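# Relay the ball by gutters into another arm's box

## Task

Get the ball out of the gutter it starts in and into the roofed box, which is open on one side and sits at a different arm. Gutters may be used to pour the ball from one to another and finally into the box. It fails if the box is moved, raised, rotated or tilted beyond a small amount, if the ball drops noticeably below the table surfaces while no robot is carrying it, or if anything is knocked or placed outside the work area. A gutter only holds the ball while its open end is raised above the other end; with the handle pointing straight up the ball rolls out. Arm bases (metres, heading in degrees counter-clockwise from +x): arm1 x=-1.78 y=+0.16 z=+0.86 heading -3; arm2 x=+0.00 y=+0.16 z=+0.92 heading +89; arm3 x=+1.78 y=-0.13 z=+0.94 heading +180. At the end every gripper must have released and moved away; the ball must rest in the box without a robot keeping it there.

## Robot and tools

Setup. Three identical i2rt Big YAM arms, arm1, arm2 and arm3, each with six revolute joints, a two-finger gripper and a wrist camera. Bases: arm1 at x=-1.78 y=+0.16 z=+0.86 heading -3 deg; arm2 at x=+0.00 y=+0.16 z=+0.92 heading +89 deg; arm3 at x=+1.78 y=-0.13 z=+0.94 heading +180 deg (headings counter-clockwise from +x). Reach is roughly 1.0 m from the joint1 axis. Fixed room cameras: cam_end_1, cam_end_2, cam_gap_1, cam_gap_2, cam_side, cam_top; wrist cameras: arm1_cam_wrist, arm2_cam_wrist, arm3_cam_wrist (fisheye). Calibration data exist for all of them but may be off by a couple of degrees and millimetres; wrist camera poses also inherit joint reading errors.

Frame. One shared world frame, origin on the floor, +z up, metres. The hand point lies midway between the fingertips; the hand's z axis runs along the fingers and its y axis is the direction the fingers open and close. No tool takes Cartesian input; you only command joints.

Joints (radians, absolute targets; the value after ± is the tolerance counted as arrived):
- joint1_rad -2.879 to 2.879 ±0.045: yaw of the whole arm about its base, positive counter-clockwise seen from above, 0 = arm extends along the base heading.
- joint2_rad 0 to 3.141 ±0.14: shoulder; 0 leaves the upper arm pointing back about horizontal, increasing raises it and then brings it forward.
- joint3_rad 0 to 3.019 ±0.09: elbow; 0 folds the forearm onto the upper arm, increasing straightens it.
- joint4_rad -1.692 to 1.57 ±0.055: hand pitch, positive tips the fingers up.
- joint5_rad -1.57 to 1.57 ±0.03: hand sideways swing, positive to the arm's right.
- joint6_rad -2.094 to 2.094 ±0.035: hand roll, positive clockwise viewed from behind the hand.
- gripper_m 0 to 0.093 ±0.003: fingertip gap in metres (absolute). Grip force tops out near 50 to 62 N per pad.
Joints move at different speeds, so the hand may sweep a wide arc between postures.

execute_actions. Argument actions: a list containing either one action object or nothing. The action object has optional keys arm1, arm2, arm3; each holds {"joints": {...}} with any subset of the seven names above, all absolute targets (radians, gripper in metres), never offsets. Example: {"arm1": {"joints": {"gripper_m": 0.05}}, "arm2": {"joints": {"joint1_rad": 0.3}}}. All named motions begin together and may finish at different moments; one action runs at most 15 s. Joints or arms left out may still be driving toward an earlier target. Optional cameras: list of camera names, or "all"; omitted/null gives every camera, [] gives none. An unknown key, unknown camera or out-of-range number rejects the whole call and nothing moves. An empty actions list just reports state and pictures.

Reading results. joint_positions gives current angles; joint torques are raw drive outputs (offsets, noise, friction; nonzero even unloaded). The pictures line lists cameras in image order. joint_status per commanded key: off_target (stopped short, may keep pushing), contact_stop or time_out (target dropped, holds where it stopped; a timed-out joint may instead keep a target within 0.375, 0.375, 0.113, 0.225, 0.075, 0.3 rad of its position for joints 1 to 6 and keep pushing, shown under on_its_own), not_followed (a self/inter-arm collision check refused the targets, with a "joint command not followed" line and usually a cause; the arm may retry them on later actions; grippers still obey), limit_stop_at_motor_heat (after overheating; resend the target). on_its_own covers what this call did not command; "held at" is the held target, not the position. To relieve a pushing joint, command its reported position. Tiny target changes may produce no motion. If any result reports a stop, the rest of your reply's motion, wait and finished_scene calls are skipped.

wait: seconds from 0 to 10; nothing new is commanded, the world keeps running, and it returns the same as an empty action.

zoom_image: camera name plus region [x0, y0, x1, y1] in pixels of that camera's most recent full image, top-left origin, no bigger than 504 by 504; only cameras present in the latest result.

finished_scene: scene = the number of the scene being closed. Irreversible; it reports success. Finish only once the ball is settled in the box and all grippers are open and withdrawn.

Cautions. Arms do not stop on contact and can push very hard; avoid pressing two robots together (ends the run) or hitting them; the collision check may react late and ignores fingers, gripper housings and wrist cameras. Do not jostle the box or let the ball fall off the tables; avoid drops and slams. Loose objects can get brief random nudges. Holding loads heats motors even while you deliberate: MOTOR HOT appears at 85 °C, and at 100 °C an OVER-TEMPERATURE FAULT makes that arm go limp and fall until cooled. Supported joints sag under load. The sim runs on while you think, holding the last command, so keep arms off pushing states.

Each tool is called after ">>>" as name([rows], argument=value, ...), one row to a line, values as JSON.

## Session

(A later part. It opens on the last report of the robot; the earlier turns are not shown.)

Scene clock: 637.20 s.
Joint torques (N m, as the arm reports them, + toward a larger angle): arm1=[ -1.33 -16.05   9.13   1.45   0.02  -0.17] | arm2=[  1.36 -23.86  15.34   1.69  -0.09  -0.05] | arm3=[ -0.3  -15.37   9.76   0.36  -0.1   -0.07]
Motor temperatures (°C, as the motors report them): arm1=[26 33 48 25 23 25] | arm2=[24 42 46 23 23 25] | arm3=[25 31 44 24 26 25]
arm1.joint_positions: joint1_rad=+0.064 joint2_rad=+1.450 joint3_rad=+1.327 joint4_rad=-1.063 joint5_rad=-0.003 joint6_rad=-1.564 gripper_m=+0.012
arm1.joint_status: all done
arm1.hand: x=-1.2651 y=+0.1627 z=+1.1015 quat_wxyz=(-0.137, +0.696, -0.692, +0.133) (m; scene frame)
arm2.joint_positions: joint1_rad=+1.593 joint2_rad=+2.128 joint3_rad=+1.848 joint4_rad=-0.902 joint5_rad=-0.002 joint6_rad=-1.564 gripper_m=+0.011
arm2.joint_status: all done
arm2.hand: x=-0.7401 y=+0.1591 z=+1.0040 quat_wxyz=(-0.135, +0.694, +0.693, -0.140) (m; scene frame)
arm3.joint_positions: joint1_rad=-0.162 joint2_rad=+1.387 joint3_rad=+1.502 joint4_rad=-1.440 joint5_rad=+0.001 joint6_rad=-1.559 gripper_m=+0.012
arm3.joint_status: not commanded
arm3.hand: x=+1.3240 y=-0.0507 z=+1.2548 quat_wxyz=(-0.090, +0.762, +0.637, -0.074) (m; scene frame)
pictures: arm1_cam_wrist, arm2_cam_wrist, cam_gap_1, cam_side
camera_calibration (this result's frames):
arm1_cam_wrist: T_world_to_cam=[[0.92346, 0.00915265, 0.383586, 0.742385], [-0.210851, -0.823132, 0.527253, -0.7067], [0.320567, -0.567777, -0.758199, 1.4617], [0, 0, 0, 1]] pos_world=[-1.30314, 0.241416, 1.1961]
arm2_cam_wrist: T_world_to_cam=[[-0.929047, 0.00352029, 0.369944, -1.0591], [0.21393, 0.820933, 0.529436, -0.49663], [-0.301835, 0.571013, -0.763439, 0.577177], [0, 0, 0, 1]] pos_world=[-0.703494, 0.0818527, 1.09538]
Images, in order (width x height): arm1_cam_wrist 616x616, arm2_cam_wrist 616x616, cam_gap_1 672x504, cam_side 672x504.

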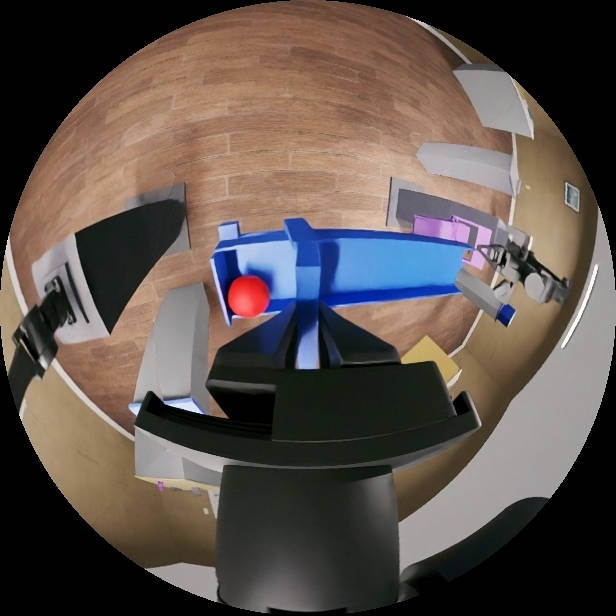

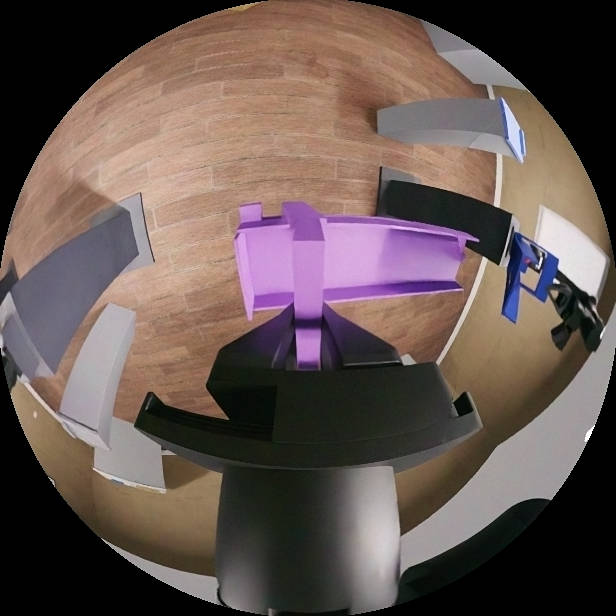

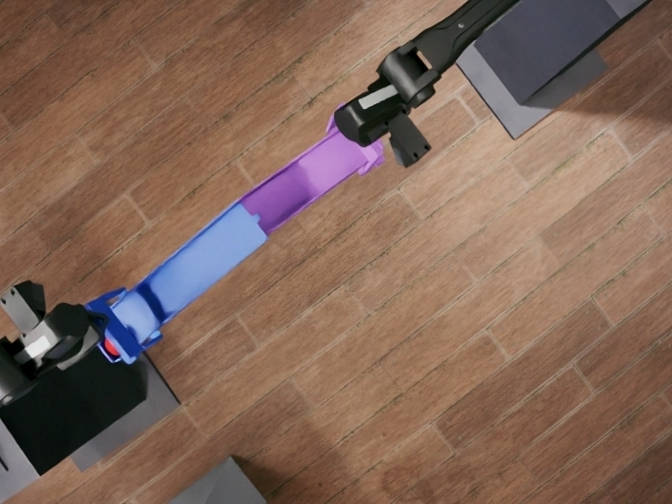

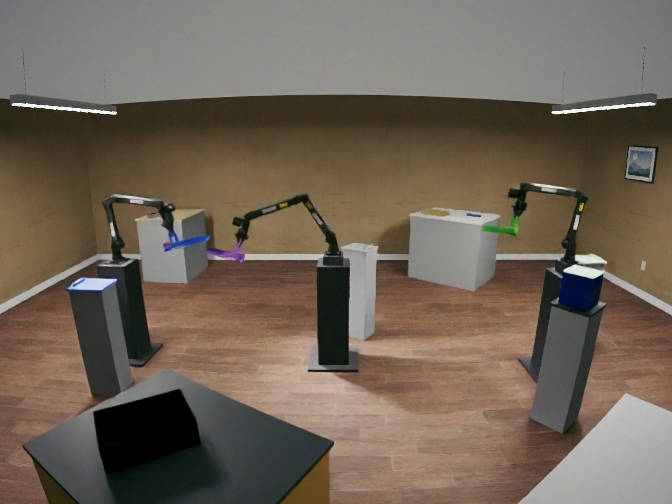

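>>> zoom_image(camera="cam_side", region=[150, 200, 270, 275])

>>> zoom_image(camera="cam_gap_1", region=[180, 150, 340, 270])

Region (150, 200, 270, 275) of cam_side's 672x504 image, scaled by 4.200, with more detail than that image has; it fills the top 315 rows of this view, and the rest is white.

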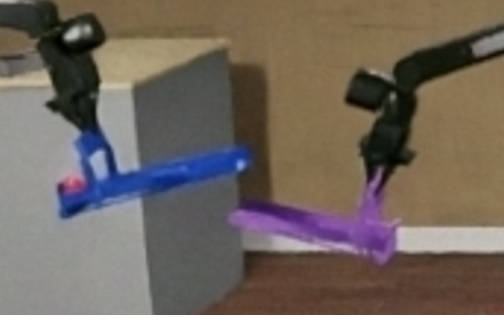

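Region (180, 150, 340, 270) of cam_gap_1's 672x504 image, scaled by 3.150, with more detail than that image has; it fills the top 378 rows of this view, and the rest is white.

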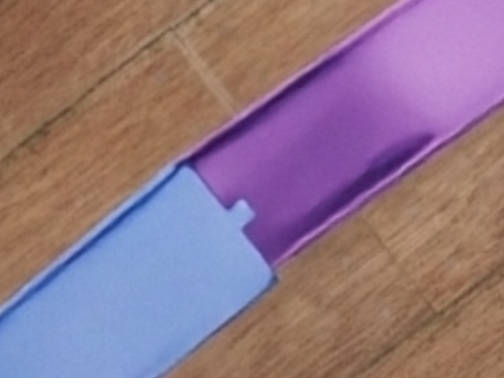

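>>> execute_actions([
  {"arm1":{"joints":{"joint3_rad":1.9}}},
], cameras=[])

>>> execute_actions([
  {"arm1":{"joints":{"joint4_rad":-1.37}}},
], cameras=[])

>>> execute_actions([
  {"arm1":{"joints":{"joint2_rad":1.74}}},
], cameras=["arm1_cam_wrist","cam_side","cam_gap_1"])

Scene clock: 693.90 s.
Joint torques (N m, as the arm reports them, + toward a larger angle): arm1=[ -1.23 -14.08  12.42   1.98   0.06  -0.14] | arm2=[  1.38 -24.01  15.54   1.72  -0.09  -0.05] | arm3=[ -0.06 -15.21   9.56   0.31  -0.08  -0.04]
Motor temperatures (°C, as the motors report them): arm1=[26 32 49 25 23 25] | arm2=[24 44 49 23 23 25] | arm3=[25 31 45 24 26 25]
arm1.joint_positions: joint1_rad=+0.064 joint2_rad=+1.435 joint3_rad=+1.842 joint4_rad=-1.060 joint5_rad=-0.003 joint6_rad=-1.564 gripper_m=+0.012
arm1.joint_status: all done
arm1.hand: x=-1.1960 y=+0.1635 z=+1.3781 quat_wxyz=(-0.317, +0.636, -0.632, +0.309) (m; scene frame)
arm2.joint_positions: joint1_rad=+1.593 joint2_rad=+2.128 joint3_rad=+1.848 joint4_rad=-0.902 joint5_rad=-0.002 joint6_rad=-1.564 gripper_m=+0.011
arm2.joint_status: not commanded
arm2.hand: x=-0.7401 y=+0.1591 z=+1.0040 quat_wxyz=(-0.135, +0.694, +0.693, -0.140) (m; scene frame)
arm3.joint_positions: joint1_rad=-0.162 joint2_rad=+1.387 joint3_rad=+1.502 joint4_rad=-1.440 joint5_rad=+0.001 joint6_rad=-1.559 gripper_m=+0.012
arm3.joint_status: not commanded
arm3.hand: x=+1.3240 y=-0.0507 z=+1.2548 quat_wxyz=(-0.090, +0.762, +0.637, -0.074) (m; scene frame)
pictures: none
No camera images: the call's "cameras" was empty. Leave "cameras" out to get every camera's image.

Scene clock: 694.93 s.
Joint torques (N m, as the arm reports them, + toward a larger angle): arm1=[ -1.43 -13.66  12.12   0.89   0.04  -0.16] | arm2=[  1.33 -24.    15.55   1.71  -0.09  -0.05] | arm3=[  0.85 -15.78   9.57   0.26  -0.1   -0.05]
Motor temperatures (°C, as the motors report them): arm1=[26 32 50 25 23 25] | arm2=[24 44 49 23 23 25] | arm3=[25 31 45 24 26 25]
arm1.joint_positions: joint1_rad=+0.064 joint2_rad=+1.435 joint3_rad=+1.842 joint4_rad=-1.368 joint5_rad=-0.003 joint6_rad=-1.564 gripper_m=+0.012
arm1.joint_status: all done
arm1.hand: x=-1.2505 y=+0.1629 z=+1.3261 quat_wxyz=(-0.215, +0.677, -0.672, +0.209) (m; scene frame)
arm2.joint_positions: joint1_rad=+1.593 joint2_rad=+2.128 joint3_rad=+1.848 joint4_rad=-0.902 joint5_rad=-0.002 joint6_rad=-1.564 gripper_m=+0.011
arm2.joint_status: not commanded
arm2.hand: x=-0.7401 y=+0.1591 z=+1.0040 quat_wxyz=(-0.135, +0.694, +0.693, -0.140) (m; scene frame)
arm3.joint_positions: joint1_rad=-0.162 joint2_rad=+1.387 joint3_rad=+1.502 joint4_rad=-1.440 joint5_rad=+0.001 joint6_rad=-1.559 gripper_m=+0.012
arm3.joint_status: not commanded
arm3.hand: x=+1.3240 y=-0.0507 z=+1.2548 quat_wxyz=(-0.090, +0.762, +0.637, -0.074) (m; scene frame)
pictures: none
No camera images: the call's "cameras" was empty. Leave "cameras" out to get every camera's image.

Scene clock: 696.33 s.
Joint torques (N m, as the arm reports them, + toward a larger angle): arm1=[ -1.35 -22.45  11.34   0.47   0.02  -0.18] | arm2=[  1.36 -24.    15.55   1.73  -0.09  -0.05] | arm3=[  0.28 -15.11   9.73   0.26  -0.09  -0.08]
Motor temperatures (°C, as the motors report them): arm1=[26 32 50 24 23 25] | arm2=[24 44 49 23 23 25] | arm3=[25 31 45 24 26 25]
arm1.joint_positions: joint1_rad=+0.064 joint2_rad=+1.766 joint3_rad=+1.854 joint4_rad=-1.368 joint5_rad=-0.003 joint6_rad=-1.564 gripper_m=+0.012
arm1.joint_status: all done
arm1.hand: x=-1.1672 y=+0.1639 z=+1.1490 quat_wxyz=(-0.105, +0.702, -0.697, +0.101) (m; scene frame)
arm2.joint_positions: joint1_rad=+1.593 joint2_rad=+2.128 joint3_rad=+1.848 joint4_rad=-0.902 joint5_rad=-0.002 joint6_rad=-1.564 gripper_m=+0.011
arm2.joint_status: not commanded
arm2.hand: x=-0.7401 y=+0.1591 z=+1.0040 quat_wxyz=(-0.135, +0.694, +0.693, -0.140) (m; scene frame)
arm3.joint_positions: joint1_rad=-0.162 joint2_rad=+1.387 joint3_rad=+1.502 joint4_rad=-1.440 joint5_rad=+0.001 joint6_rad=-1.559 gripper_m=+0.012
arm3.joint_status: not commanded
arm3.hand: x=+1.3240 y=-0.0507 z=+1.2548 quat_wxyz=(-0.090, +0.762, +0.637, -0.074) (m; scene frame)
pictures: arm1_cam_wrist, cam_gap_1, cam_side
camera_calibration (this result's frames):
arm1_cam_wrist: T_world_to_cam=[[0.955112, 0.00954962, 0.29609, 0.771135], [-0.160891, -0.822507, 0.545524, -0.672888], [0.248745, -0.568675, -0.78405, 1.41306], [0, 0, 0, 1]] pos_world=[-1.19627, 0.242754, 1.24666]
Images, in order (width x height): arm1_cam_wrist 616x616, cam_gap_1 672x504, cam_side 672x504.

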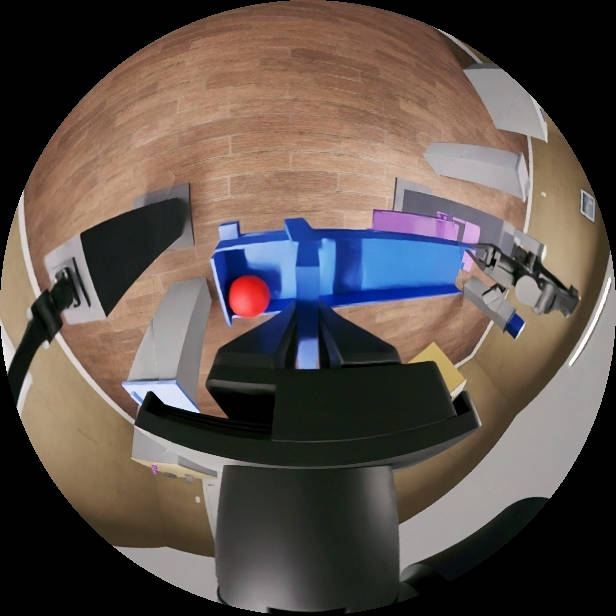

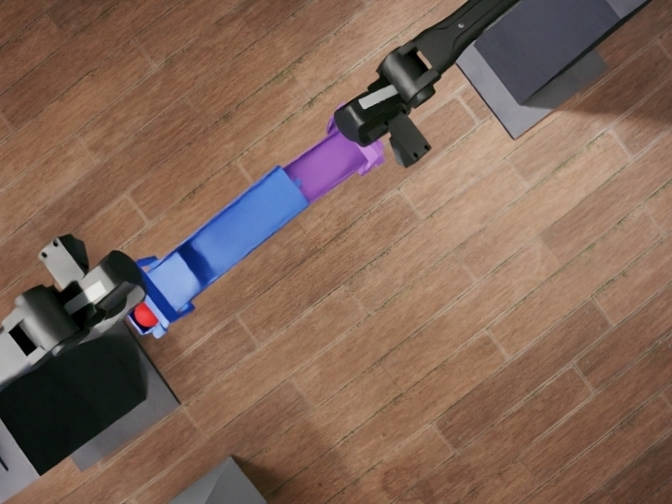

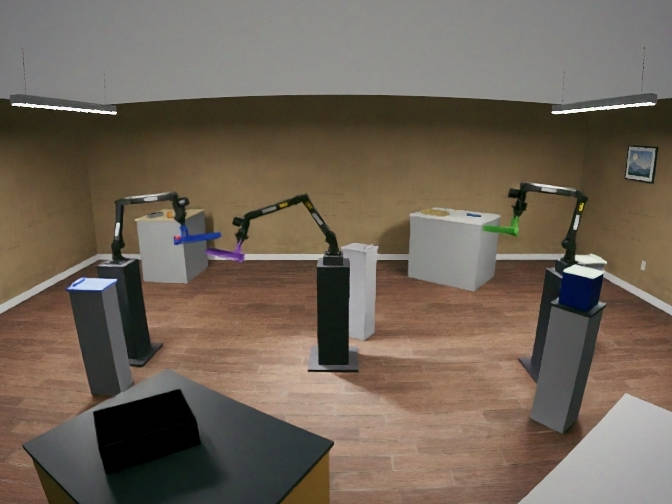

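>>> execute_actions(actions=[])

Scene clock: 724.70 s.
Joint torques (N m, as the arm reports them, + toward a larger angle): arm1=[ -1.4  -22.16  11.36   0.47   0.02  -0.18] | arm2=[  1.32 -24.01  15.54   1.71  -0.09  -0.05] | arm3=[  0.54 -15.94   9.67   0.31  -0.08  -0.06]
Motor temperatures (°C, as the motors report them): arm1=[26 35 55 24 23 25] | arm2=[24 45 50 23 23 25] | arm3=[25 31 45 24 26 25]
arm1.joint_positions: joint1_rad=+0.064 joint2_rad=+1.766 joint3_rad=+1.854 joint4_rad=-1.368 joint5_rad=-0.003 joint6_rad=-1.564 gripper_m=+0.012
arm1.joint_status: all done
arm1.hand: x=-1.1672 y=+0.1639 z=+1.1490 quat_wxyz=(-0.105, +0.702, -0.697, +0.101) (m; scene frame)
arm2.joint_positions: joint1_rad=+1.593 joint2_rad=+2.128 joint3_rad=+1.848 joint4_rad=-0.902 joint5_rad=-0.002 joint6_rad=-1.564 gripper_m=+0.011
arm2.joint_status: not commanded
arm2.hand: x=-0.7401 y=+0.1591 z=+1.0040 quat_wxyz=(-0.135, +0.694, +0.693, -0.140) (m; scene frame)
arm3.joint_positions: joint1_rad=-0.162 joint2_rad=+1.387 joint3_rad=+1.502 joint4_rad=-1.440 joint5_rad=+0.001 joint6_rad=-1.559 gripper_m=+0.012
arm3.joint_status: not commanded
arm3.hand: x=+1.3240 y=-0.0507 z=+1.2548 quat_wxyz=(-0.090, +0.762, +0.637, -0.074) (m; scene frame)
pictures: arm1_cam_wrist, arm2_cam_wrist, arm3_cam_wrist, cam_end_1, cam_end_2, cam_gap_1, cam_gap_2, cam_side, cam_top
camera_calibration (this result's frames):
arm1_cam_wrist: T_world_to_cam=[[0.955112, 0.00954962, 0.29609, 0.771135], [-0.160891, -0.822507, 0.545524, -0.672888], [0.248745, -0.568675, -0.78405, 1.41306], [0, 0, 0, 1]] pos_world=[-1.19627, 0.242754, 1.24666]
arm2_cam_wrist: T_world_to_cam=[[-0.929047, 0.00352029, 0.369944, -1.0591], [0.21393, 0.820933, 0.529436, -0.49663], [-0.301835, 0.571013, -0.763439, 0.577177], [0, 0, 0, 1]] pos_world=[-0.703494, 0.0818527, 1.09538]
arm3_cam_wrist: T_world_to_cam=[[-0.956089, 0.18652, 0.226064, 0.992077], [0.284639, 0.774715, 0.564621, -1.03845], [-0.0698218, 0.604174, -0.793787, 1.24069], [0, 0, 0, 1]] pos_world=[1.33073, -0.130127, 1.3469]
Images, in order (width x height): arm1_cam_wrist 616x616, arm2_cam_wrist 616x616, arm3_cam_wrist 616x616, cam_end_1 672x504, cam_end_2 672x504, cam_gap_1 672x504, cam_gap_2 672x504, cam_side 672x504, cam_top 672x504.

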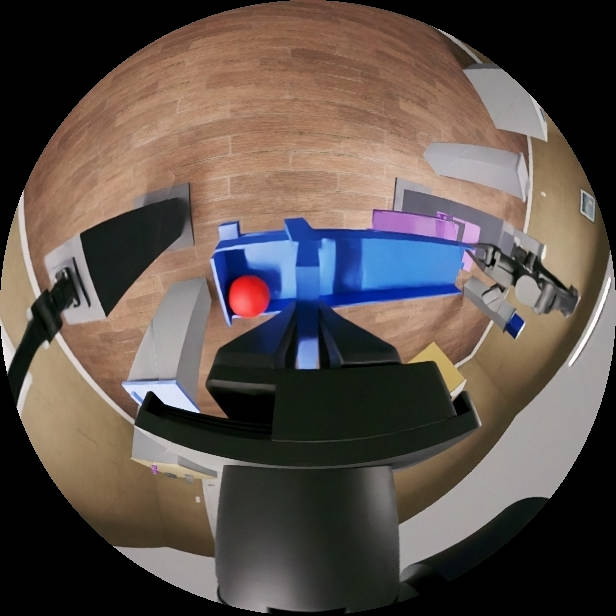

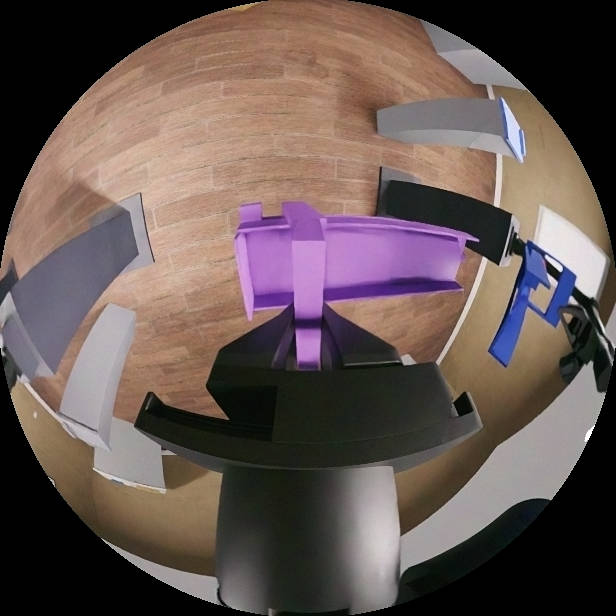

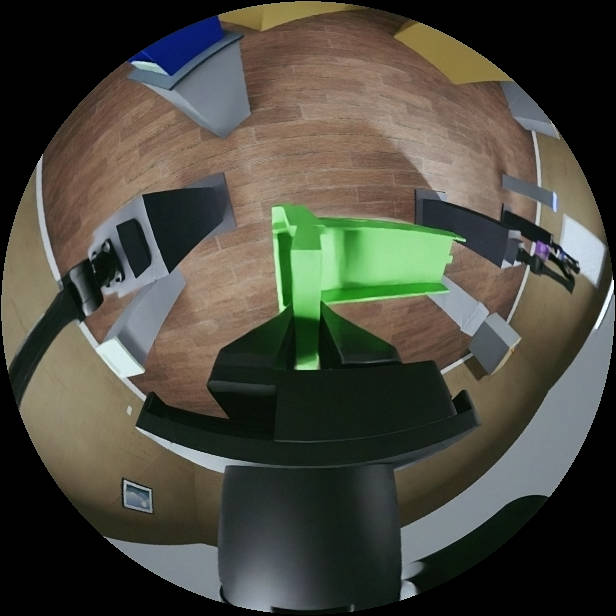

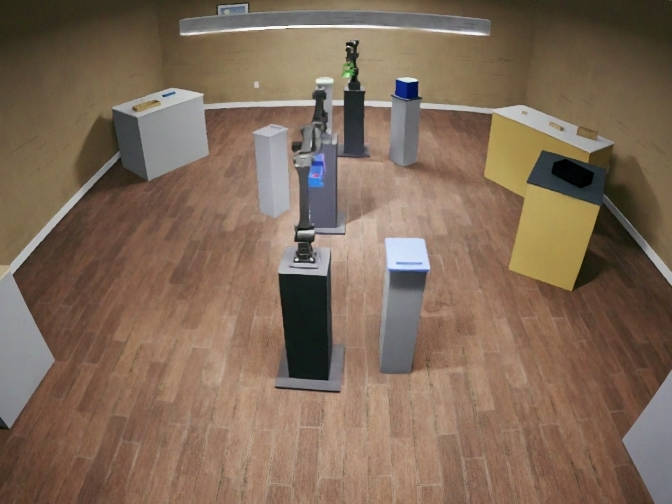

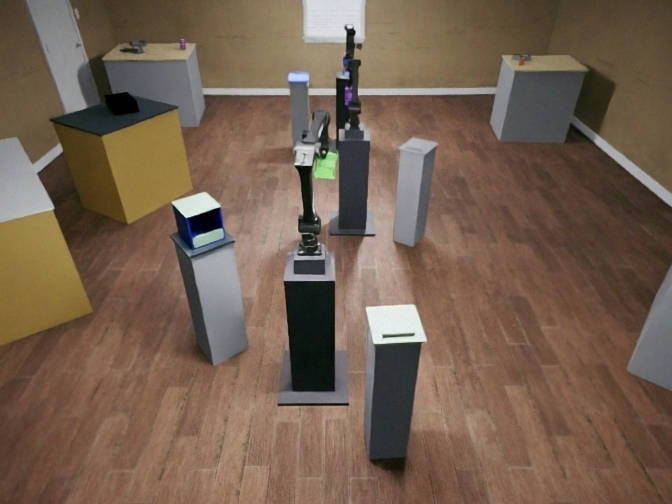

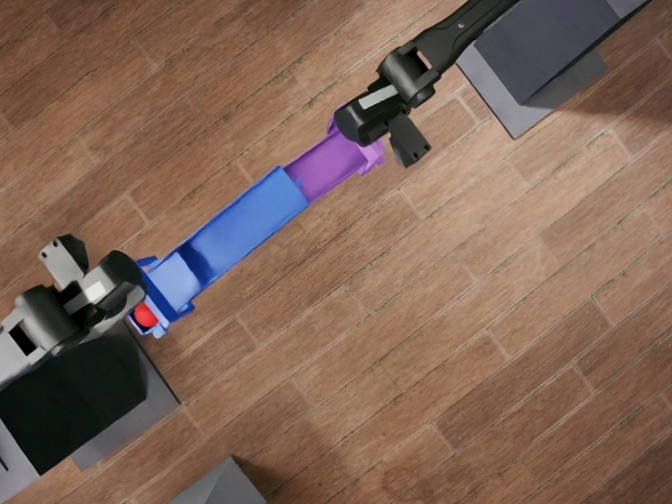

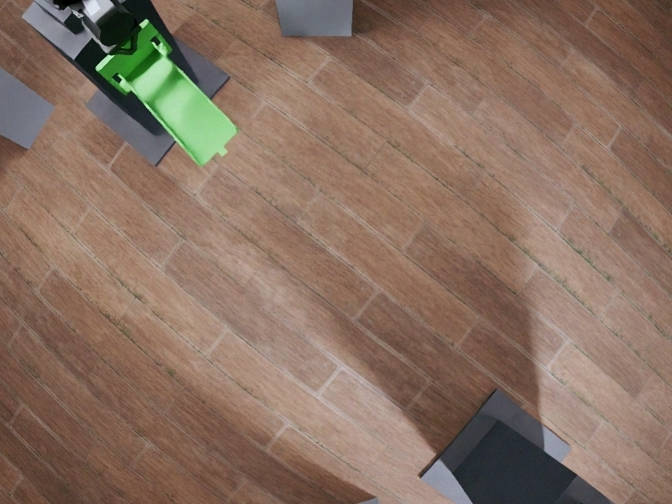

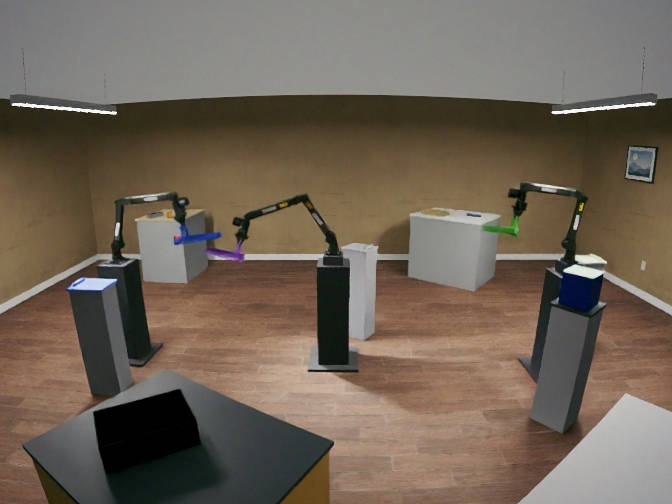

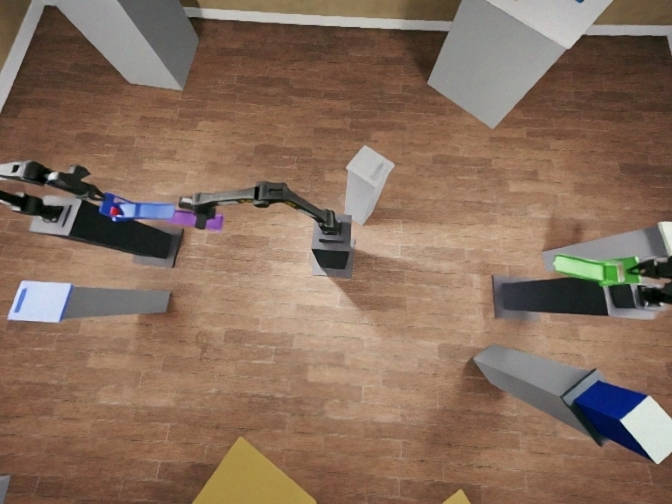

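>>> execute_actions([
  {"arm1":{"joints":{"joint4_rad":-1.60}}},
], cameras=["cam_side","cam_gap_1","arm2_cam_wrist"])

Scene clock: 730.13 s.
Joint torques (N m, as the arm reports them, + toward a larger angle): arm1=[ -1.42 -21.6   11.03  -0.18   0.02  -0.2 ] | arm2=[  1.29 -23.99  15.53   1.7   -0.09  -0.05] | arm3=[  0.6  -14.92   9.37   0.47  -0.07  -0.07]
Motor temperatures (°C, as the motors report them): arm1=[26 35 55 24 23 25] | arm2=[24 45 50 23 23 25] | arm3=[25 31 45 24 26 25]
arm1.joint_positions: joint1_rad=+0.064 joint2_rad=+1.766 joint3_rad=+1.854 joint4_rad=-1.589 joint5_rad=-0.003 joint6_rad=-1.564 gripper_m=+0.012
arm1.joint_status: all done
arm1.hand: x=-1.2206 y=+0.1632 z=+1.1393 quat_wxyz=(-0.026, +0.709, -0.705, +0.023) (m; scene frame)
arm2.joint_positions: joint1_rad=+1.593 joint2_rad=+2.128 joint3_rad=+1.848 joint4_rad=-0.902 joint5_rad=-0.002 joint6_rad=-1.564 gripper_m=+0.011
arm2.joint_status: not commanded
arm2.hand: x=-0.7401 y=+0.1591 z=+1.0040 quat_wxyz=(-0.135, +0.694, +0.693, -0.140) (m; scene frame)
arm3.joint_positions: joint1_rad=-0.162 joint2_rad=+1.387 joint3_rad=+1.502 joint4_rad=-1.440 joint5_rad=+0.001 joint6_rad=-1.559 gripper_m=+0.012
arm3.joint_status: not commanded
arm3.hand: x=+1.3240 y=-0.0507 z=+1.2548 quat_wxyz=(-0.090, +0.762, +0.637, -0.074) (m; scene frame)
pictures: arm2_cam_wrist, cam_gap_1, cam_side
camera_calibration (this result's frames):
arm2_cam_wrist: T_world_to_cam=[[-0.929047, 0.00352029, 0.369944, -1.0591], [0.21393, 0.820933, 0.529436, -0.49663], [-0.301835, 0.571013, -0.763439, 0.577177], [0, 0, 0, 1]] pos_world=[-0.703494, 0.0818527, 1.09538]
Images, in order (width x height): arm2_cam_wrist 616x616, cam_gap_1 672x504, cam_side 672x504.

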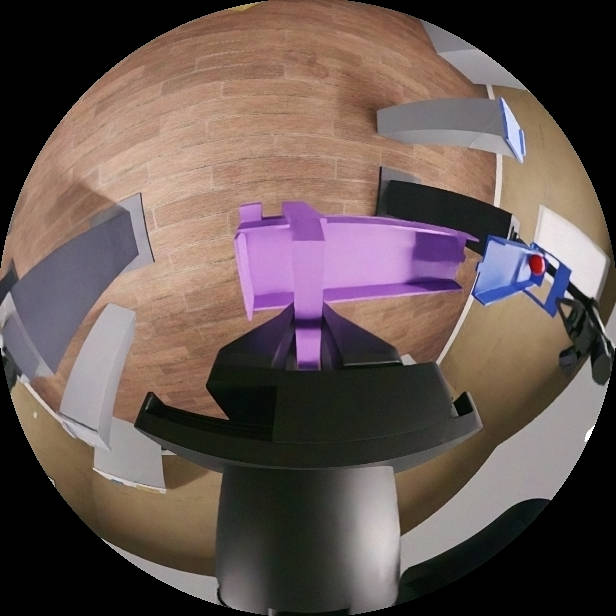

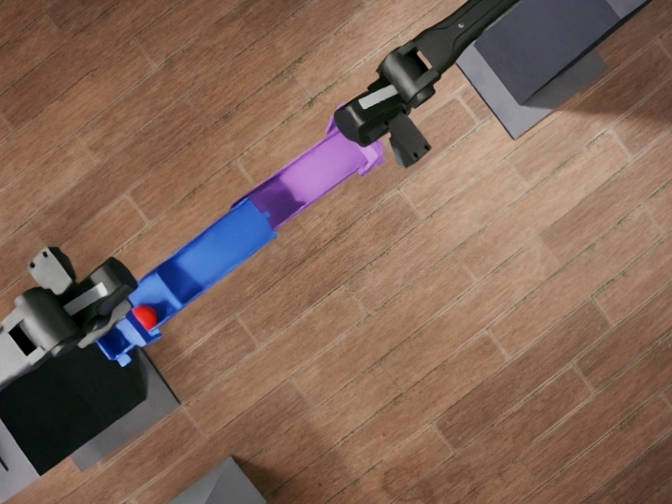

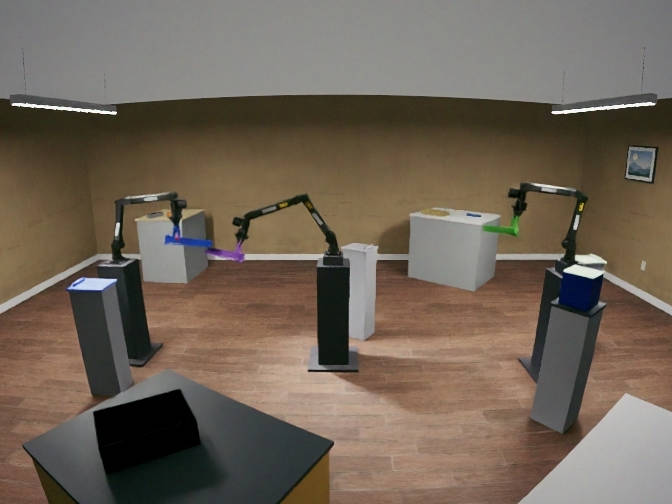

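>>> wait(seconds=1)

Scene clock: 734.00 s.
Joint torques (N m, as the arm reports them, + toward a larger angle): arm1=[ -1.39 -21.62  11.02  -0.15   0.03  -0.2 ] | arm2=[  1.34 -24.09  15.55   1.7   -0.16  -0.03] | arm3=[ -0.28 -14.91   9.68   0.32  -0.1   -0.06]
Motor temperatures (°C, as the motors report them): arm1=[26 35 55 24 23 25] | arm2=[24 45 50 23 23 25] | arm3=[25 31 45 24 26 25]
arm1.joint_positions: joint1_rad=+0.064 joint2_rad=+1.766 joint3_rad=+1.854 joint4_rad=-1.591 joint5_rad=-0.003 joint6_rad=-1.564 gripper_m=+0.012
arm1.joint_status: all done
arm1.hand: x=-1.2209 y=+0.1632 z=+1.1393 quat_wxyz=(-0.026, +0.709, -0.705, +0.023) (m; scene frame)
arm2.joint_positions: joint1_rad=+1.593 joint2_rad=+2.128 joint3_rad=+1.848 joint4_rad=-0.902 joint5_rad=+0.000 joint6_rad=-1.566 gripper_m=+0.011
arm2.joint_status: not commanded
arm2.hand: x=-0.7401 y=+0.1595 z=+1.0040 quat_wxyz=(-0.136, +0.694, +0.693, -0.139) (m; scene frame)
arm3.joint_positions: joint1_rad=-0.162 joint2_rad=+1.387 joint3_rad=+1.502 joint4_rad=-1.440 joint5_rad=+0.001 joint6_rad=-1.559 gripper_m=+0.012
arm3.joint_status: not commanded
arm3.hand: x=+1.3240 y=-0.0507 z=+1.2548 quat_wxyz=(-0.090, +0.762, +0.637, -0.074) (m; scene frame)
wait: 1.00 s; at rest from the start
pictures: arm1_cam_wrist, arm2_cam_wrist, arm3_cam_wrist, cam_end_1, cam_end_2, cam_gap_1, cam_gap_2, cam_side, cam_top
camera_calibration (this result's frames):
arm1_cam_wrist: T_world_to_cam=[[0.996893, 0.0100745, 0.0781168, 1.12456], [-0.0363567, -0.820948, 0.569844, -0.552692], [0.0698707, -0.570914, -0.818031, 1.2391], [0, 0, 0, 1]] pos_world=[-1.22774, 0.24236, 1.24072]
arm2_cam_wrist: T_world_to_cam=[[-0.929044, 0.00163989, 0.369966, -1.05882], [0.213207, 0.819616, 0.531764, -0.499614], [-0.302358, 0.572912, -0.761808, 0.574624], [0, 0, 0, 1]] pos_world=[-0.703426, 0.0820193, 1.09516]
arm3_cam_wrist: T_world_to_cam=[[-0.956089, 0.18652, 0.226064, 0.992077], [0.284639, 0.774715, 0.564621, -1.03845], [-0.0698218, 0.604174, -0.793787, 1.24069], [0, 0, 0, 1]] pos_world=[1.33073, -0.130127, 1.3469]
Images, in order (width x height): arm1_cam_wrist 616x616, arm2_cam_wrist 616x616, arm3_cam_wrist 616x616, cam_end_1 672x504, cam_end_2 672x504, cam_gap_1 672x504, cam_gap_2 672x504, cam_side 672x504, cam_top 672x504.

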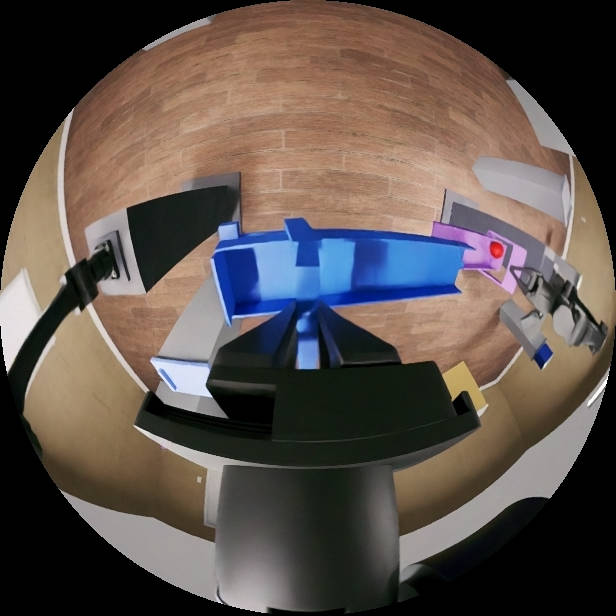

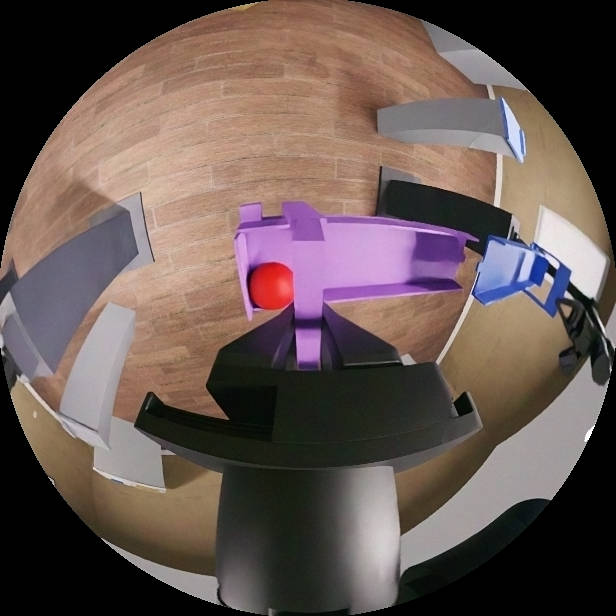

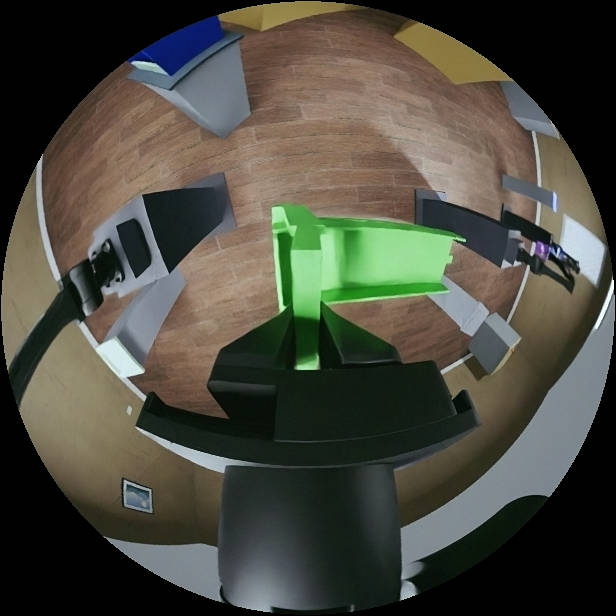

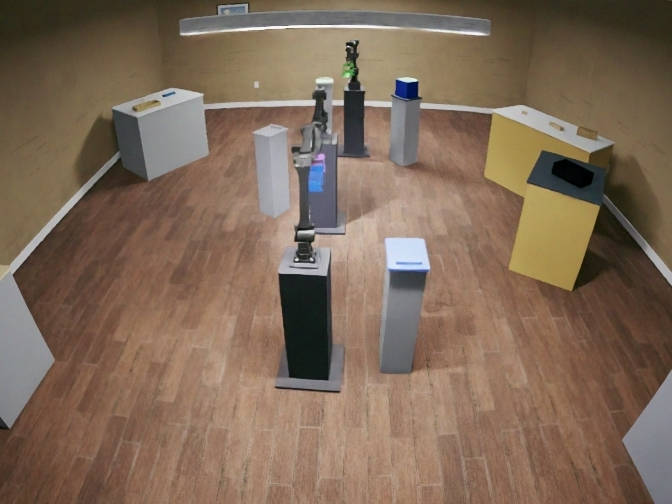

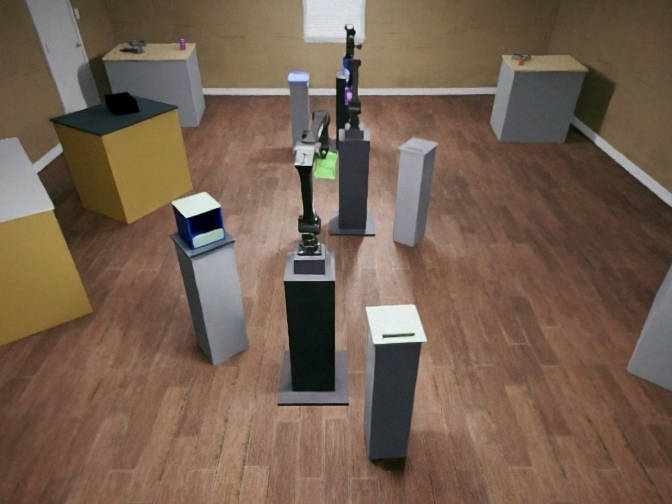

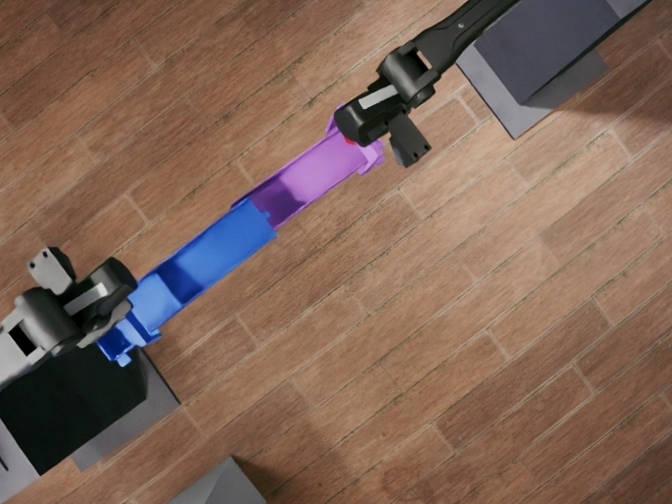

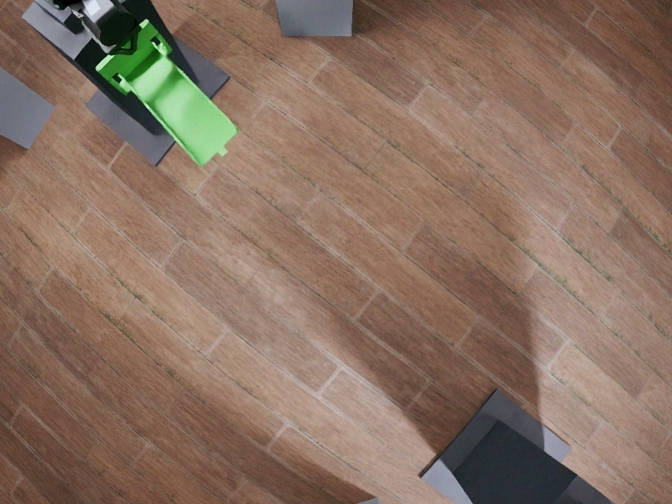

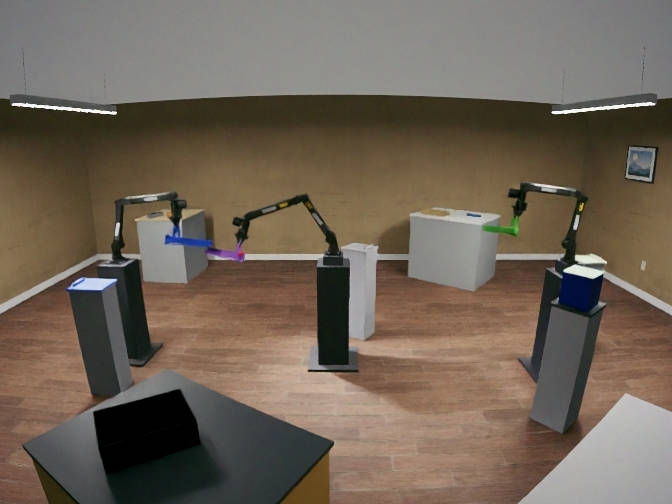

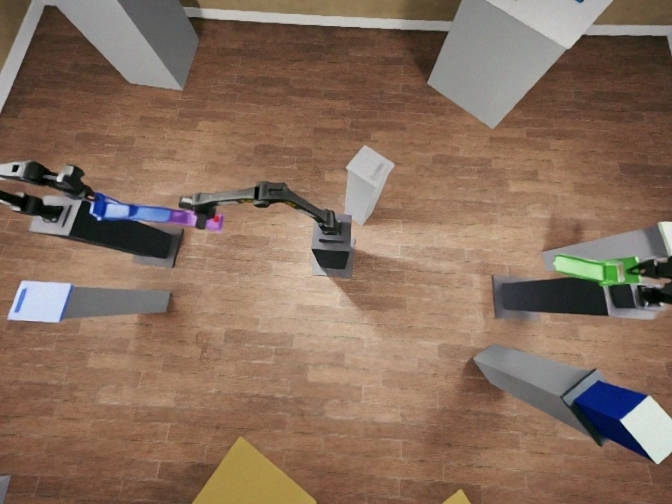

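>>> execute_actions([
  {"arm1":{"joints":{"joint2_rad":1.5}},"arm3":{"joints":{"joint1_rad":-0.161,"joint2_rad":2.155,"joint3_rad":2.06,"joint4_rad":-1.015}}},
], cameras=["cam_side","cam_top"])

Scene clock: 756.40 s.
Joint torques (N m, as the arm reports them, + toward a larger angle): arm1=[ -1.52 -15.22  10.4    0.44   0.04  -0.17] | arm2=[  1.3  -23.98  15.54   1.71  -0.16  -0.03] | arm3=[ -0.16 -28.84  12.77   1.44  -0.09  -0.04]
Motor temperatures (°C, as the motors report them): arm1=[26 35 56 24 23 25] | arm2=[24 45 51 23 23 25] | arm3=[25 32 46 24 26 25]
arm1.joint_positions: joint1_rad=+0.064 joint2_rad=+1.510 joint3_rad=+1.862 joint4_rad=-1.596 joint5_rad=-0.003 joint6_rad=-1.564 gripper_m=+0.012
arm1.joint_status: all done
arm1.hand: x=-1.2760 y=+0.1625 z=+1.2734 quat_wxyz=(-0.117, +0.700, -0.696, +0.113) (m; scene frame)
arm2.joint_positions: joint1_rad=+1.593 joint2_rad=+2.128 joint3_rad=+1.848 joint4_rad=-0.902 joint5_rad=+0.000 joint6_rad=-1.566 gripper_m=+0.011
arm2.joint_status: not commanded
arm2.hand: x=-0.7401 y=+0.1595 z=+1.0040 quat_wxyz=(-0.136, +0.694, +0.693, -0.139) (m; scene frame)
arm3.joint_positions: joint1_rad=-0.162 joint2_rad=+2.188 joint3_rad=+1.998 joint4_rad=-1.027 joint5_rad=+0.001 joint6_rad=-1.560 gripper_m=+0.012
arm3.joint_status: all done
arm3.hand: x=+1.0330 y=-0.0006 z=+1.0277 quat_wxyz=(-0.131, +0.756, +0.632, -0.108) (m; scene frame)
pictures: cam_side, cam_top
Images, in order (width x height): cam_side 672x504, cam_top 672x504.

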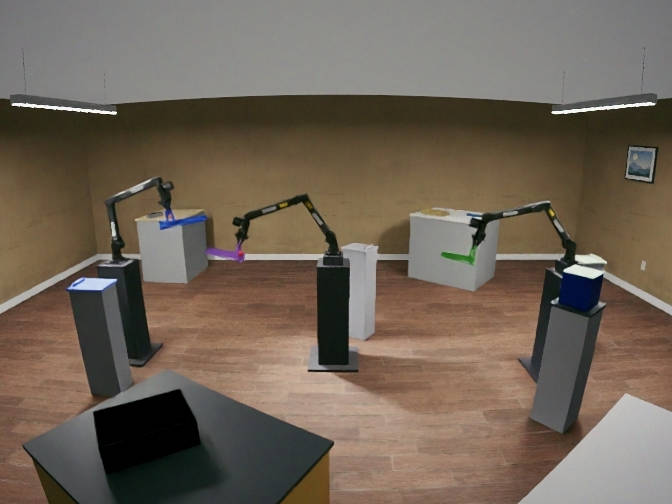

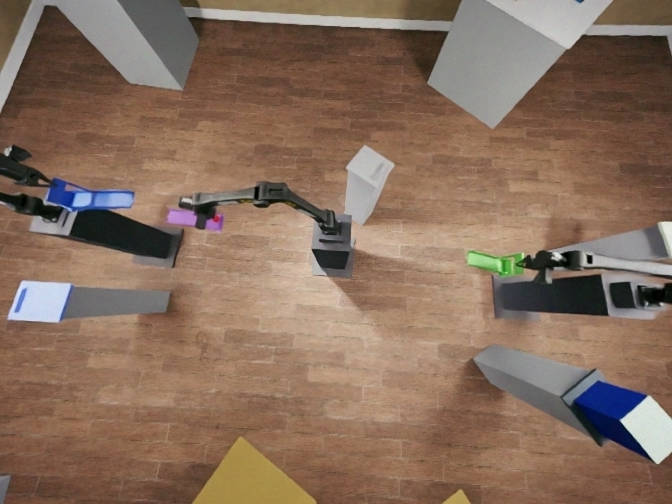

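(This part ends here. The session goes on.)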